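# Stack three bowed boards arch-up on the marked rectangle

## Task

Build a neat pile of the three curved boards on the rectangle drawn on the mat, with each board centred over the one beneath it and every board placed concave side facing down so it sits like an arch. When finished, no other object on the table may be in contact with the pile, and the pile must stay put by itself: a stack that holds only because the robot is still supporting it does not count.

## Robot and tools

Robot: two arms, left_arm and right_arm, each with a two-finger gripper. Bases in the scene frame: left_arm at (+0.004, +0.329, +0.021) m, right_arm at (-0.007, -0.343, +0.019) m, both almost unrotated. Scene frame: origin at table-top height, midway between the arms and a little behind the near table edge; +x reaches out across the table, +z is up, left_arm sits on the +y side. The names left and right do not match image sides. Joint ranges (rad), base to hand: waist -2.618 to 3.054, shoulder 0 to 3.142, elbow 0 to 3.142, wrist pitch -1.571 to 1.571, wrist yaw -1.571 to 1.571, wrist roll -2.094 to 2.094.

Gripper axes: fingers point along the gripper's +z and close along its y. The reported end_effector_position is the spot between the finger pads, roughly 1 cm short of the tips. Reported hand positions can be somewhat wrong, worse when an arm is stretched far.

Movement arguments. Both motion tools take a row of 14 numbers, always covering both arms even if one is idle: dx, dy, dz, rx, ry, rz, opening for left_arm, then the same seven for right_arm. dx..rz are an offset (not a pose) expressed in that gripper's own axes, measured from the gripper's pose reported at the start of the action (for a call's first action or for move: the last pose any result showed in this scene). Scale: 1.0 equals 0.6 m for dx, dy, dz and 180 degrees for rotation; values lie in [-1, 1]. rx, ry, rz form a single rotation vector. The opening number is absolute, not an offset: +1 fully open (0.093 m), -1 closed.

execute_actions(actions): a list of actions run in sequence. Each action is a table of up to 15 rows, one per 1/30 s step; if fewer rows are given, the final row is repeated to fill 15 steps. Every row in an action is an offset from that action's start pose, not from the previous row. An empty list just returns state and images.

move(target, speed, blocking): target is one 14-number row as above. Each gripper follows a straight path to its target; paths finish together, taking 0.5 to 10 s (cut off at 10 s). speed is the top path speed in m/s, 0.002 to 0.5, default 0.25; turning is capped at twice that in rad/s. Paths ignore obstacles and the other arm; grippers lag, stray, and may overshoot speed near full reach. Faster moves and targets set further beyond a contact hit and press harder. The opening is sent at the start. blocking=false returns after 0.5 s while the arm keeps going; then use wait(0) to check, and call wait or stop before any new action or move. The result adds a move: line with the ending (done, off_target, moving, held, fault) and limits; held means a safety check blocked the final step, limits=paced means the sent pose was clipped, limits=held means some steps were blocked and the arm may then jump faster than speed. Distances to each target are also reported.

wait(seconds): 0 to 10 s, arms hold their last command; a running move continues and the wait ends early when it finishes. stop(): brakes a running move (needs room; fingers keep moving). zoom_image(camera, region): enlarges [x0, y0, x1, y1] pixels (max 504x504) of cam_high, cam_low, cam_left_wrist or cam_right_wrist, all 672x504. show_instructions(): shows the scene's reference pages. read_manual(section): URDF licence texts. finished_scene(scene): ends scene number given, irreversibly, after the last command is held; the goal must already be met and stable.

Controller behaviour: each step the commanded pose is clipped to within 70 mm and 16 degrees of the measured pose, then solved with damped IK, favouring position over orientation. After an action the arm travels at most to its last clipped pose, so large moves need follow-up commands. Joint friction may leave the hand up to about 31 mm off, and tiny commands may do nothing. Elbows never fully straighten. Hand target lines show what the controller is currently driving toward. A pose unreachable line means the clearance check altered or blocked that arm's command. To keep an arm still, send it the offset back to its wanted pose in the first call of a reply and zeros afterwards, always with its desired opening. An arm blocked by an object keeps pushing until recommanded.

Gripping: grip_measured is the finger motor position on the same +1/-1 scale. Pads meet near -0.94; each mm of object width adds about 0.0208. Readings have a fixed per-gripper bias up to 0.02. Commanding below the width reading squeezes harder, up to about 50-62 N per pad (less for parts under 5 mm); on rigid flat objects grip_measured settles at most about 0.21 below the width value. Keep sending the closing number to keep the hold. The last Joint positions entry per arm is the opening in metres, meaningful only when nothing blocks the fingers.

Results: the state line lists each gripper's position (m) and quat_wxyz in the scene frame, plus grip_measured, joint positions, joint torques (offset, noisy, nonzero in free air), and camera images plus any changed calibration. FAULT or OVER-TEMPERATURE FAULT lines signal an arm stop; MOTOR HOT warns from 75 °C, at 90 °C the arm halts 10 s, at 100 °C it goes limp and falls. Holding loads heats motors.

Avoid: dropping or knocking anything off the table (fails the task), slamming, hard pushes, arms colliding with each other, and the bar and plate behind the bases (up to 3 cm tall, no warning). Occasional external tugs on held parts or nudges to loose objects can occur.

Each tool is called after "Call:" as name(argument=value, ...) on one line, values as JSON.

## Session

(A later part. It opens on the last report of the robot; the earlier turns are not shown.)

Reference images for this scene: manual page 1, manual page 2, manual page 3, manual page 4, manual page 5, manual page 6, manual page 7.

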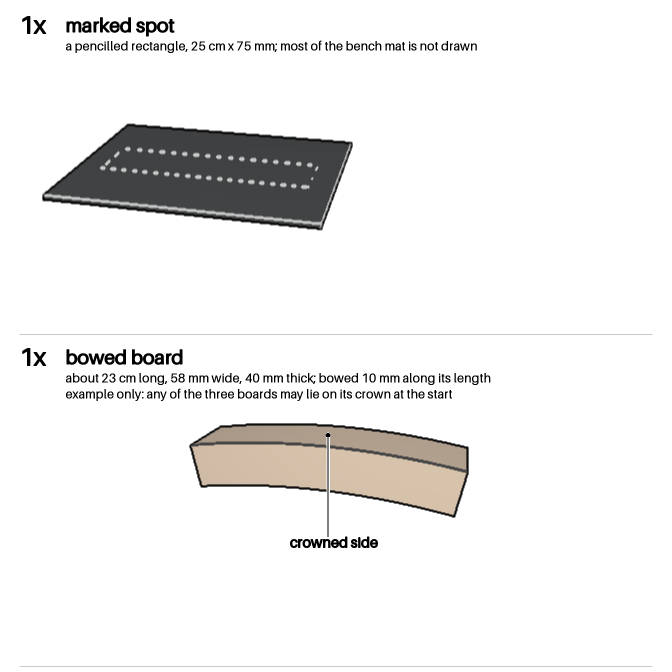

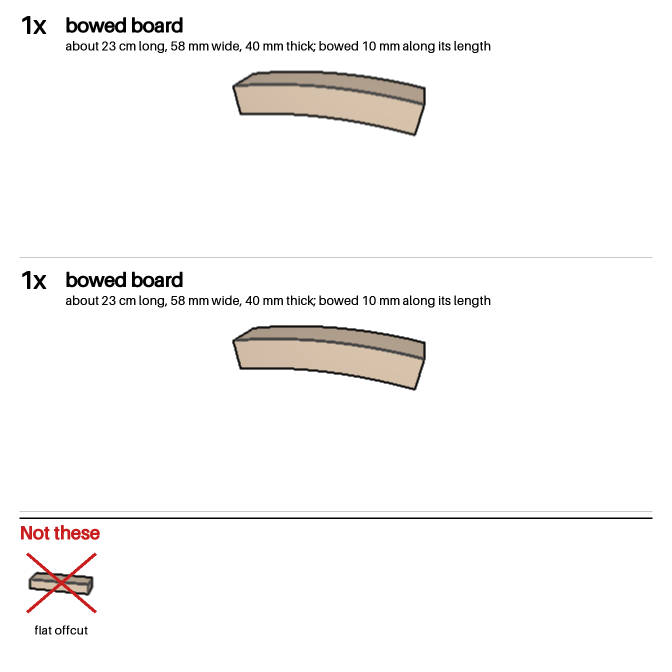

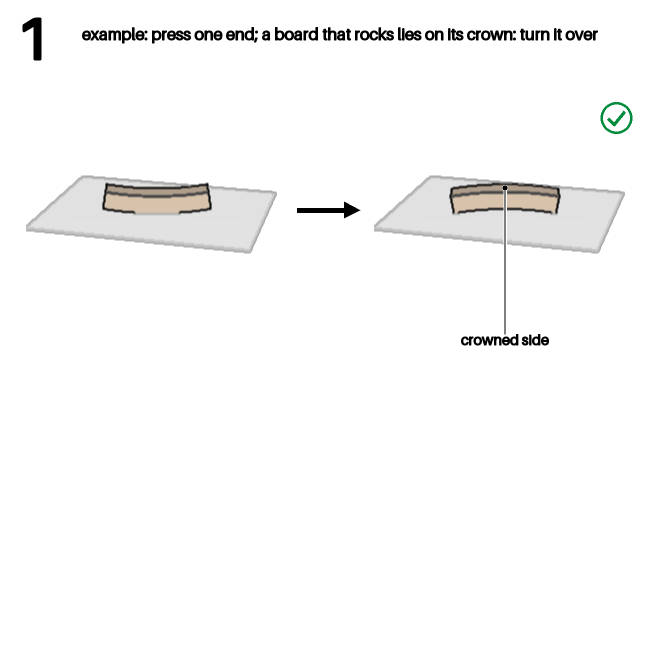

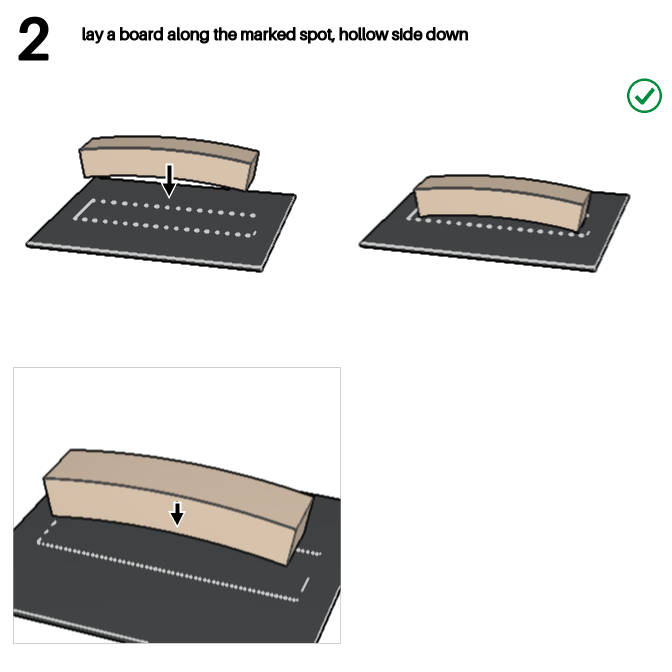

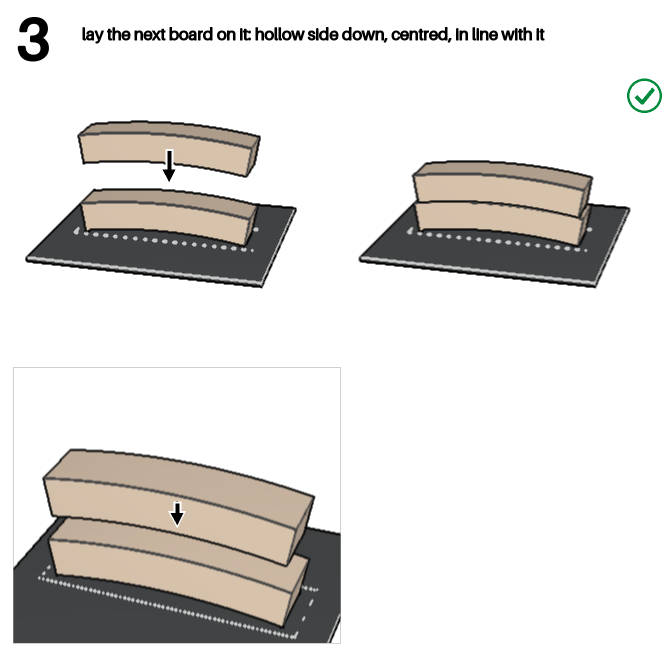

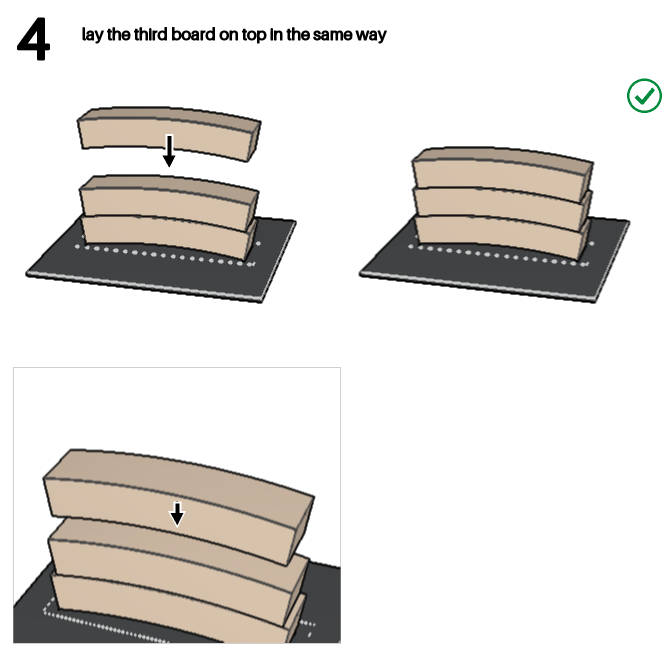

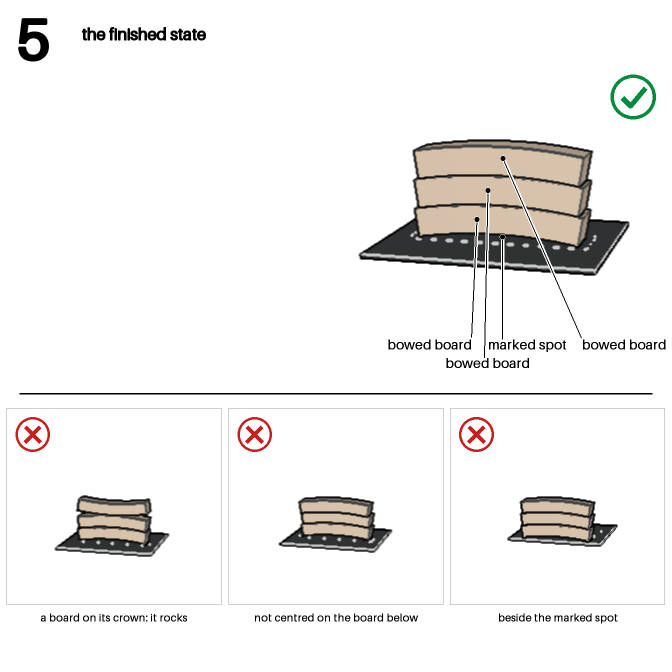

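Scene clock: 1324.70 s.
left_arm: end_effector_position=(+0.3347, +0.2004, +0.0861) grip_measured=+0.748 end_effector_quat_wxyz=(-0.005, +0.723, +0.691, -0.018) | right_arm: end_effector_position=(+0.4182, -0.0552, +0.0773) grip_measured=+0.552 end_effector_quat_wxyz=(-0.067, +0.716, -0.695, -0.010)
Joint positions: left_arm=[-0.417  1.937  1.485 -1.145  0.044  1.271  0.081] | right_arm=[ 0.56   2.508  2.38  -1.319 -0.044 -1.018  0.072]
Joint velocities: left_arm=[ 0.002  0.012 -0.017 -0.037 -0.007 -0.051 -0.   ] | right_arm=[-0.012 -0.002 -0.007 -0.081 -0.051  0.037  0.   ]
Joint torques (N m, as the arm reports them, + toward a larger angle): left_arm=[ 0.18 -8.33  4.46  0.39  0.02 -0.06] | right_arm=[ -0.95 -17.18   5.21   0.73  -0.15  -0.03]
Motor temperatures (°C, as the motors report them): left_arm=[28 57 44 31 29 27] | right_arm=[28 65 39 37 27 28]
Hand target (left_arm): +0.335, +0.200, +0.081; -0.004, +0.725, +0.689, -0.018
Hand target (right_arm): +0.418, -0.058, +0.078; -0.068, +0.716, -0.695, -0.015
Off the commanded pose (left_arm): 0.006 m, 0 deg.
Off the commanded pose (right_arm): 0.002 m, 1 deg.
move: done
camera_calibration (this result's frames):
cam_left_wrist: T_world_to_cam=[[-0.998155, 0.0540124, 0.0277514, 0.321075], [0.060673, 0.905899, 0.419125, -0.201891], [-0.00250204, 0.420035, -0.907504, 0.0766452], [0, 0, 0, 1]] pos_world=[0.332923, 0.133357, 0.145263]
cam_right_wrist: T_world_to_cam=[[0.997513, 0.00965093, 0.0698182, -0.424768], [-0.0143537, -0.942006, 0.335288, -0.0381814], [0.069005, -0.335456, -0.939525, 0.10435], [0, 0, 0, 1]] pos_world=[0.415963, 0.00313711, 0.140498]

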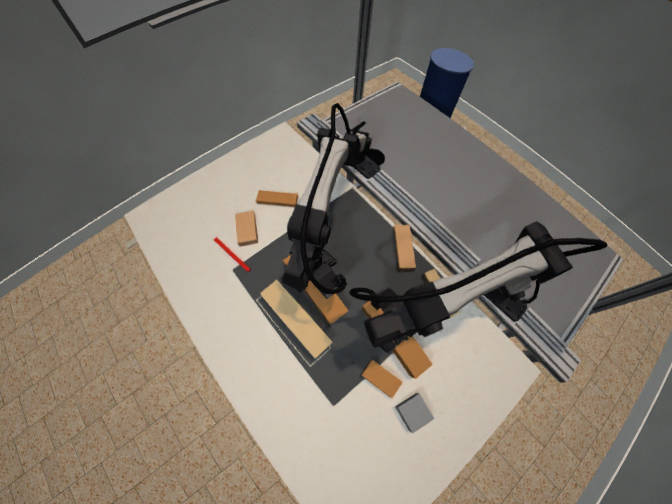

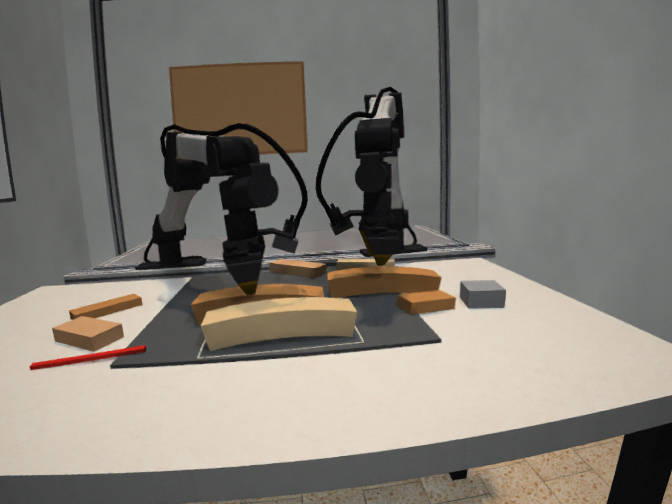

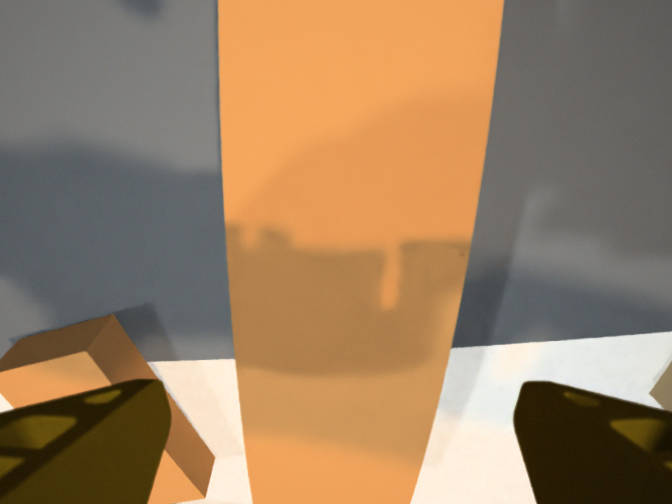

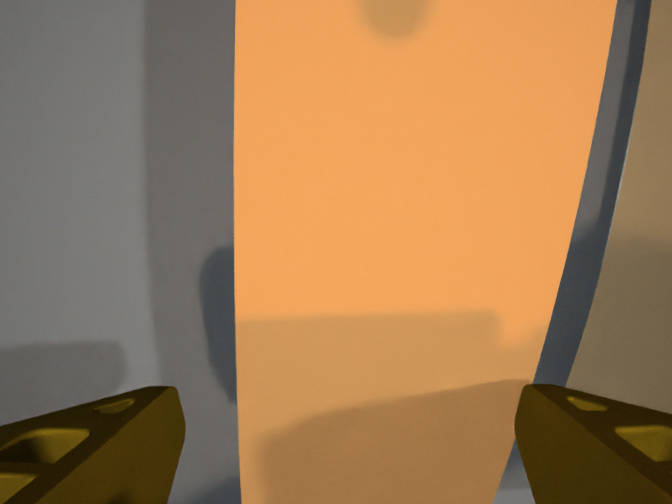

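Call:
move(target=[0,0,0.085,0,0,0,0.75, 0,-0.016,0,0,0,0,0.55], speed=0.05)

Call:
move(target=[0,0,0,0,0,0,-0.7, 0,0,0.04,0,0,0,0.55], speed=0.04)

Scene clock: 1328.03 s.
left_arm: end_effector_position=(+0.3345, +0.2012, +0.0417) grip_measured=+0.748 end_effector_quat_wxyz=(-0.005, +0.722, +0.691, -0.018) | right_arm: end_effector_position=(+0.4273, -0.0493, +0.0904) grip_measured=+0.552 end_effector_quat_wxyz=(-0.084, +0.716, -0.693, -0.007)
Joint positions: left_arm=[-0.417  1.983  1.366 -0.979  0.044  1.27   0.081] | right_arm=[ 0.56   2.542  2.492 -1.361 -0.044 -1.021  0.072]
Joint velocities: left_arm=[-0.002  0.007  0.002  0.037  0.081 -0.051 -0.001] | right_arm=[ 0.002 -0.007  0.002 -0.095 -0.037 -0.007  0.001]
Joint torques (N m, as the arm reports them, + toward a larger angle): left_arm=[-0.46 -8.37  4.41  0.37  0.02 -0.11] | right_arm=[ -1.   -13.72   8.07   0.45  -0.14  -0.04]
Motor temperatures (°C, as the motors report them): left_arm=[28 57 44 31 29 27] | right_arm=[28 66 39 36 27 28]
Hand target (left_arm): +0.333, +0.199, +0.035; -0.005, +0.723, +0.691, -0.018
Hand target (right_arm): +0.428, -0.055, +0.078; -0.067, +0.716, -0.695, -0.010
Off the commanded pose (left_arm): 0.007 m, 0 deg.
Off the commanded pose (right_arm): 0.014 m, 2 deg.
move: off_target (right_arm)
camera_calibration (this result's frames):
cam_left_wrist: T_world_to_cam=[[-0.998223, 0.0532794, 0.0266713, 0.322287], [0.0595535, 0.906096, 0.41886, -0.183682], [-0.00185018, 0.419704, -0.907659, 0.0358994], [0, 0, 0, 1]] pos_world=[0.33272, 0.134195, 0.100926]
cam_right_wrist: T_world_to_cam=[[0.994945, 0.0112444, 0.0997876, -0.436281], [-0.0210125, -0.948401, 0.316377, -0.0326557], [0.0981961, -0.316875, -0.94337, 0.106851], [0, 0, 0, 1]] pos_world=[0.422897, 0.00779355, 0.154667]

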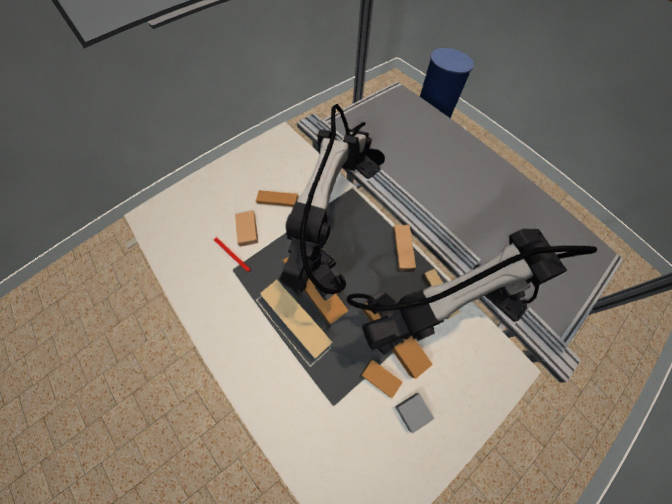

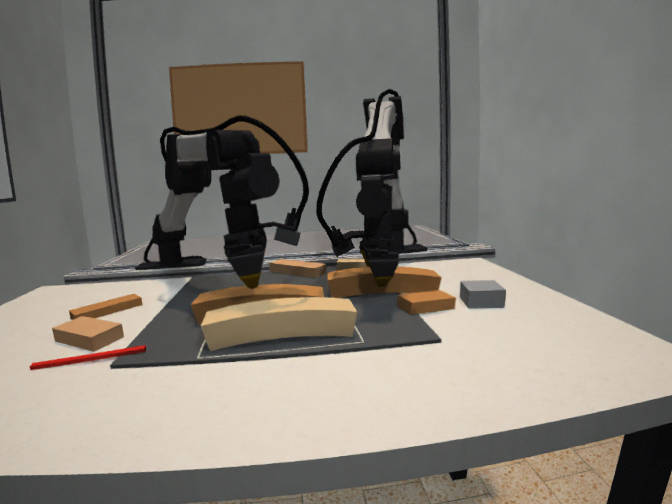

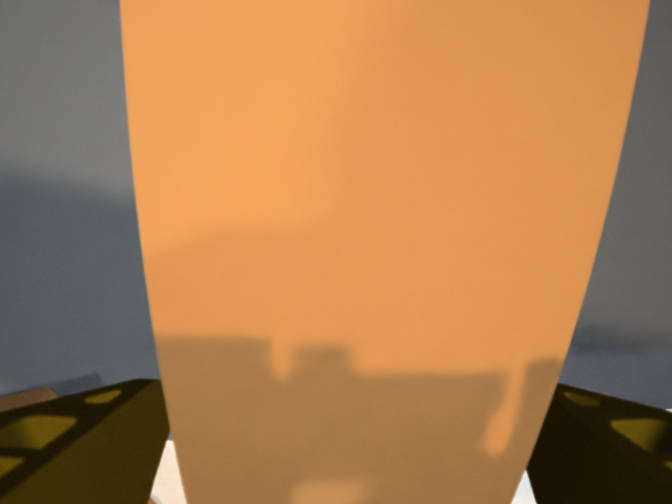

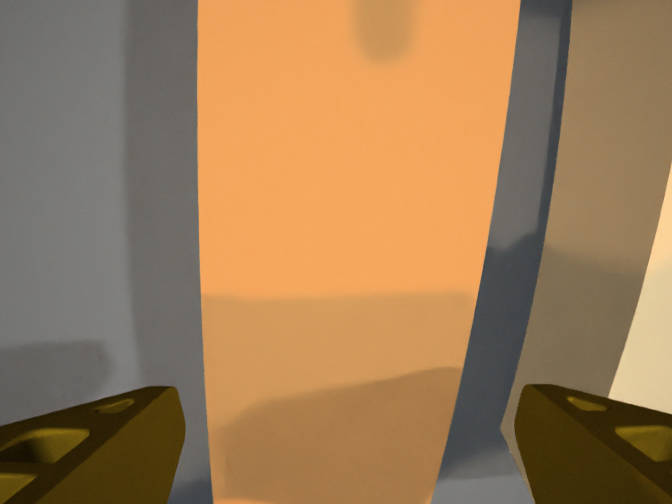

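Scene clock: 1328.90 s.
left_arm: end_effector_position=(+0.3335, +0.2012, +0.0417) grip_measured=+0.203 end_effector_quat_wxyz=(-0.006, +0.723, +0.690, -0.020) | right_arm: end_effector_position=(+0.4305, -0.0471, +0.0741) grip_measured=+0.552 end_effector_quat_wxyz=(-0.087, +0.716, -0.692, -0.006)
Joint positions: left_arm=[-0.417  1.983  1.366 -0.983  0.047  1.272  0.055] | right_arm=[ 0.56   2.542  2.426 -1.289 -0.044 -1.021  0.072]
Joint velocities: left_arm=[ 0.007 -0.012 -0.032  0.007 -0.022  0.066  0.001] | right_arm=[-0.002 -0.002  0.007  0.007 -0.007 -0.037 -0.   ]
Joint torques (N m, as the arm reports them, + toward a larger angle): left_arm=[ 0.01 -8.61  5.37  0.26 -0.03 -0.09] | right_arm=[ -0.09 -16.14   5.11   0.79  -0.13   0.07]
Motor temperatures (°C, as the motors report them): left_arm=[28 57 44 31 29 27] | right_arm=[28 66 39 36 27 28]
Hand target (left_arm): +0.334, +0.201, +0.042; -0.005, +0.722, +0.691, -0.018
Hand target (right_arm): +0.430, -0.046, +0.067; -0.084, +0.716, -0.693, -0.007
Off the commanded pose (left_arm): 0.001 m, 0 deg.
Off the commanded pose (right_arm): 0.007 m, 0 deg.
move: done
camera_calibration (this result's frames):
cam_left_wrist: T_world_to_cam=[[-0.99796, 0.0558494, 0.0309238, 0.320509], [0.0636661, 0.906337, 0.417731, -0.184965], [-0.00469735, 0.418848, -0.908044, 0.0370887], [0, 0, 0, 1]] pos_world=[0.331806, 0.134206, 0.101033]
cam_right_wrist: T_world_to_cam=[[0.99449, 0.0109167, 0.104263, -0.438036], [-0.022447, -0.949322, 0.313502, -0.0245323], [0.102402, -0.314115, -0.943846, 0.0901979], [0, 0, 0, 1]] pos_world=[0.425835, 0.00982537, 0.138495]

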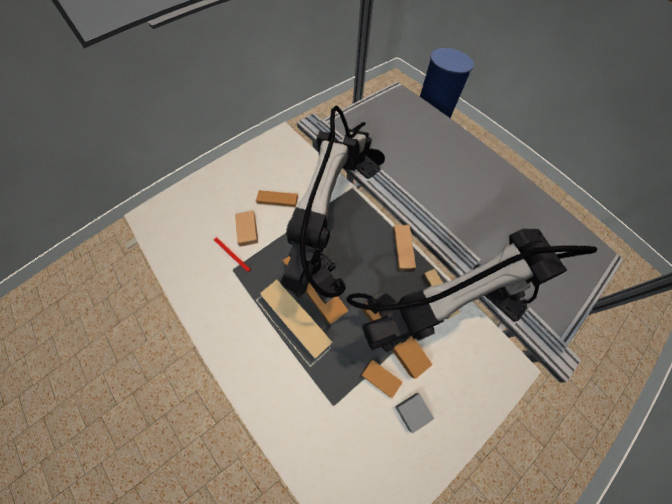

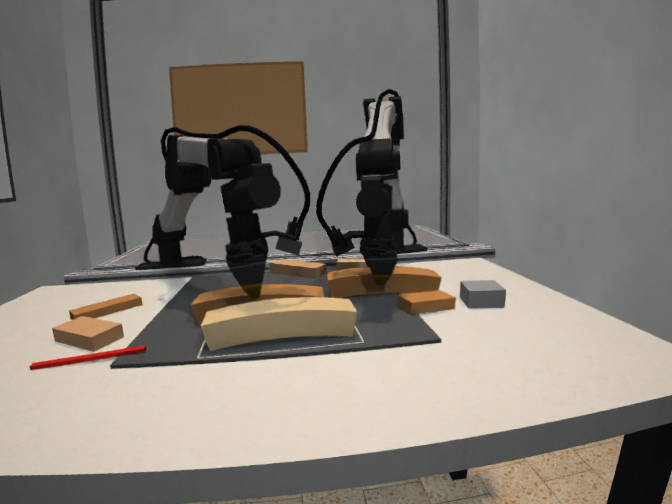

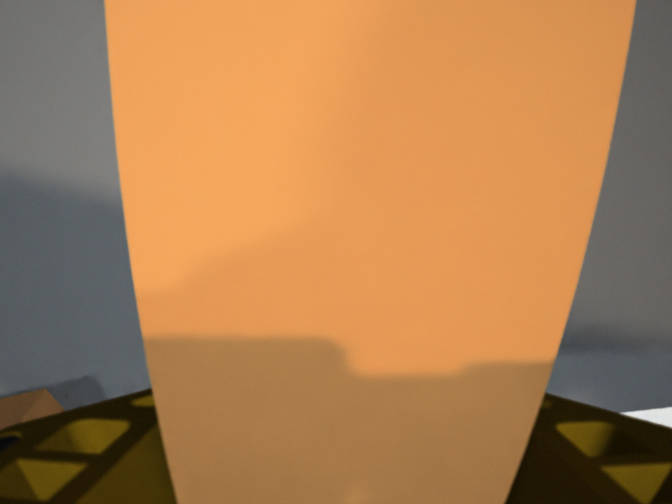

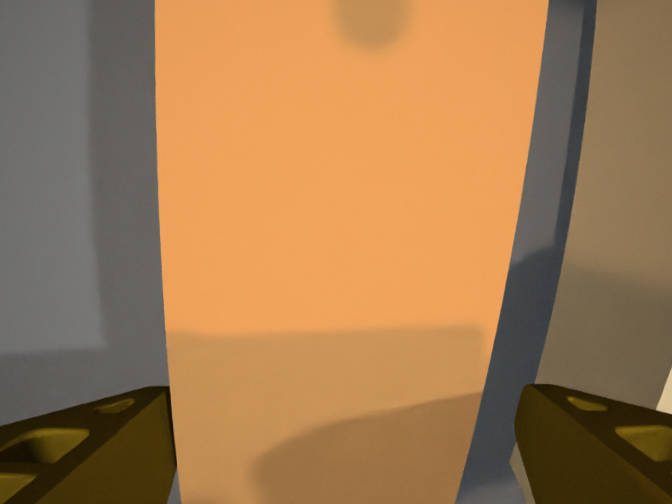

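Call:
move(target=[0,0,-0.05,0,0,0,-0.7, 0,0.014,0.035,0,0,0,0.55], speed=0.04)

Call:
move(target=[0,-0.07,0,0,0,-0.017,-0.7, 0,0,0,0,0,0,-0.7], speed=0.05)

Scene clock: 1332.43 s.
left_arm: end_effector_position=(+0.3269, +0.2034, +0.0509) grip_measured=+0.203 end_effector_quat_wxyz=(-0.025, +0.722, +0.690, -0.029) | right_arm: end_effector_position=(+0.4289, -0.0480, +0.0527) grip_measured=+0.552 end_effector_quat_wxyz=(-0.086, +0.715, -0.694, -0.006)
Joint positions: left_arm=[-0.417  1.983  1.403 -1.062  0.047  1.272  0.055] | right_arm=[ 0.56   2.518  2.297 -1.184 -0.044 -1.018  0.072]
Joint velocities: left_arm=[-0.012 -0.017 -0.007 -0.007  0.051  0.051 -0.001] | right_arm=[ 0.002 -0.002  0.002 -0.051 -0.037 -0.007  0.   ]
Joint torques (N m, as the arm reports them, + toward a larger angle): left_arm=[  0.47 -11.29   8.1   -0.08   0.    -0.04] | right_arm=[  0.71 -17.22   5.44   0.73  -0.09   0.1 ]
Motor temperatures (°C, as the motors report them): left_arm=[28 58 44 31 29 27] | right_arm=[28 67 39 36 27 28]
Hand target (left_arm): +0.334, +0.202, +0.071; -0.005, +0.723, +0.690, -0.020
Hand target (right_arm): +0.424, -0.045, +0.052; -0.086, +0.716, -0.692, -0.006
Off the commanded pose (left_arm): 0.022 m, 2 deg.
Off the commanded pose (right_arm): 0.006 m, 0 deg.
move: off_target (left_arm)
camera_calibration (this result's frames):
cam_left_wrist: T_world_to_cam=[[-0.995959, 0.0544439, 0.0714308, 0.31104], [0.0799006, 0.900315, 0.427841, -0.194994], [-0.0410169, 0.43182, -0.901027, 0.0533102], [0, 0, 0, 1]] pos_world=[0.32755, 0.135601, 0.109243]
cam_right_wrist: T_world_to_cam=[[0.994642, 0.0071832, 0.103127, -0.434375], [-0.0256518, -0.949234, 0.313525, -0.0173543], [0.100144, -0.31449, -0.943963, 0.0708352], [0, 0, 0, 1]] pos_world=[0.424509, 0.00892392, 0.117103]

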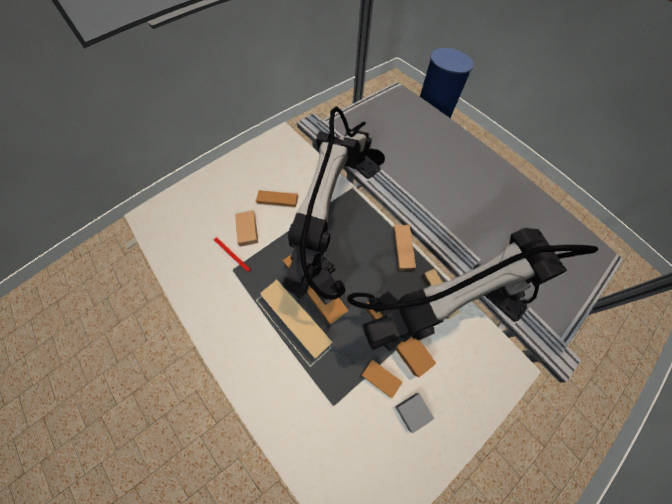

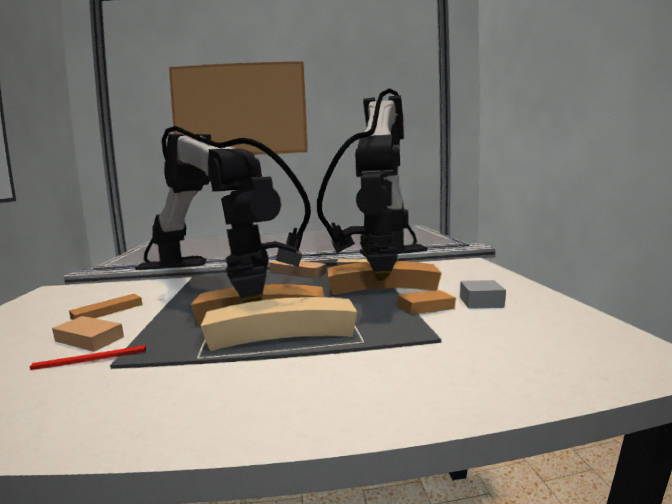

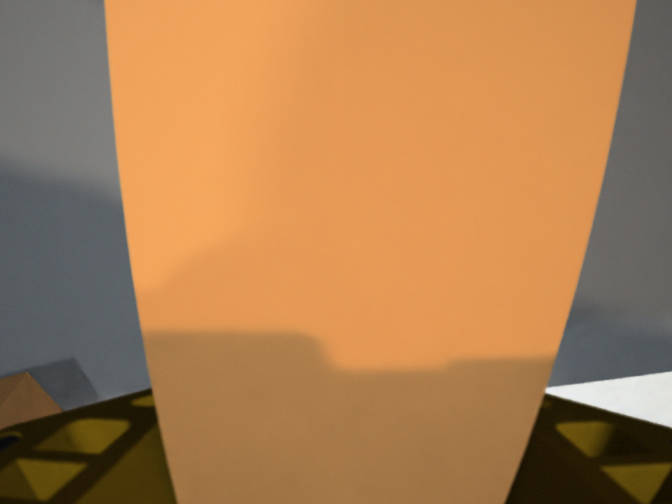

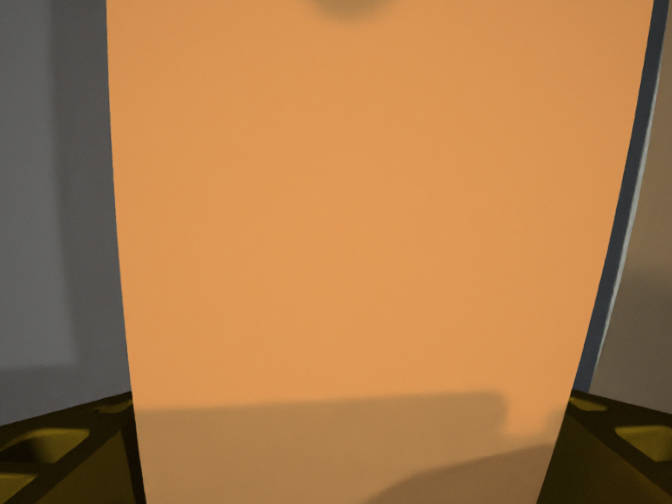

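Scene clock: 1333.57 s.
left_arm: end_effector_position=(+0.2858, +0.2083, +0.0459) grip_measured=+0.204 end_effector_quat_wxyz=(-0.037, +0.702, +0.710, -0.034) | right_arm: end_effector_position=(+0.4283, -0.0481, +0.0527) grip_measured=+0.204 end_effector_quat_wxyz=(-0.085, +0.714, -0.695, -0.007)
Joint positions: left_arm=[-0.446  1.87   1.223 -1.02   0.05   1.189  0.055] | right_arm=[ 0.56   2.518  2.297 -1.187 -0.046 -1.015  0.055]
Joint velocities: left_arm=[-0.017  0.012 -0.017  0.037 -0.037 -0.007 -0.   ] | right_arm=[ 0.002 -0.012 -0.012  0.022 -0.007 -0.007  0.   ]
Joint torques (N m, as the arm reports them, + toward a larger angle): left_arm=[ -0.85 -10.18   4.9    0.07   0.02  -0.15] | right_arm=[ -0.22 -16.19   7.33   0.64  -0.11   0.02]
Motor temperatures (°C, as the motors report them): left_arm=[28 59 44 31 29 27] | right_arm=[28 68 39 36 27 28]
Hand target (left_arm): +0.285, +0.205, +0.054; -0.025, +0.704, +0.709, -0.029
Hand target (right_arm): +0.429, -0.048, +0.053; -0.086, +0.715, -0.694, -0.006
Off the commanded pose (left_arm): 0.009 m, 1 deg.
Off the commanded pose (right_arm): 0.001 m, 0 deg.
move: done
camera_calibration (this result's frames):
cam_left_wrist: T_world_to_cam=[[-0.995371, -0.00170612, 0.0960885, 0.280593], [0.0407836, 0.897847, 0.438415, -0.182804], [-0.0870207, 0.440305, -0.893621, 0.0560679], [0, 0, 0, 1]] pos_world=[0.291629, 0.139922, 0.103286]
cam_right_wrist: T_world_to_cam=[[0.99497, 0.00479724, 0.100054, -0.433863], [-0.026931, -0.949264, 0.313324, -0.0168697], [0.0964812, -0.314443, -0.944361, 0.0723865], [0, 0, 0, 1]] pos_world=[0.424242, 0.00882895, 0.117054]

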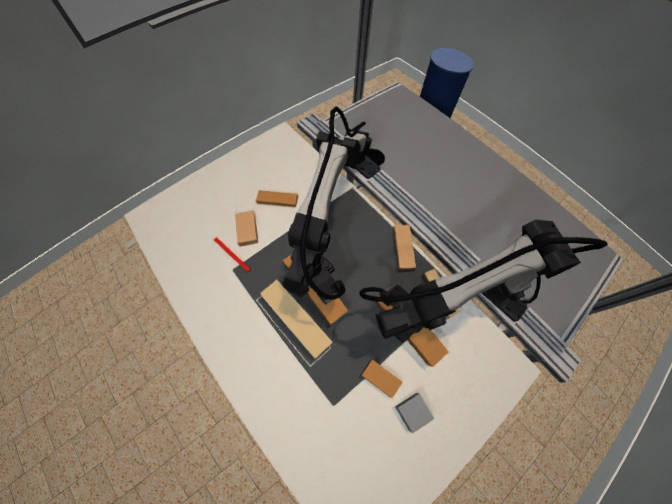

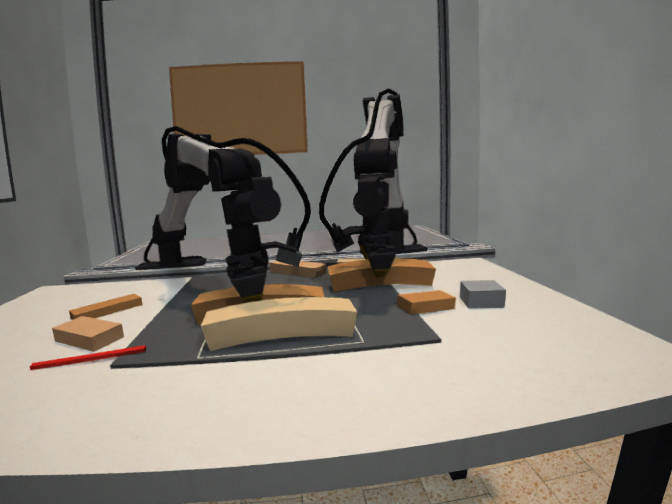

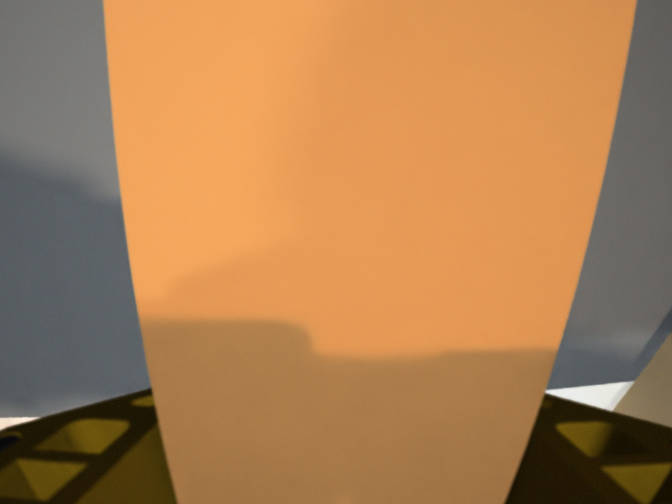

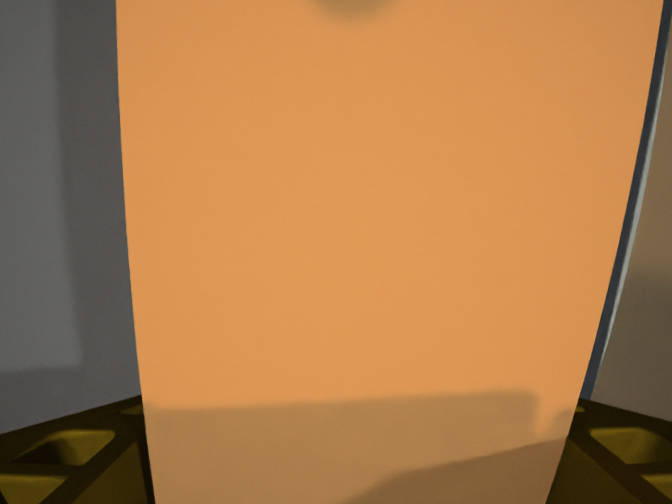

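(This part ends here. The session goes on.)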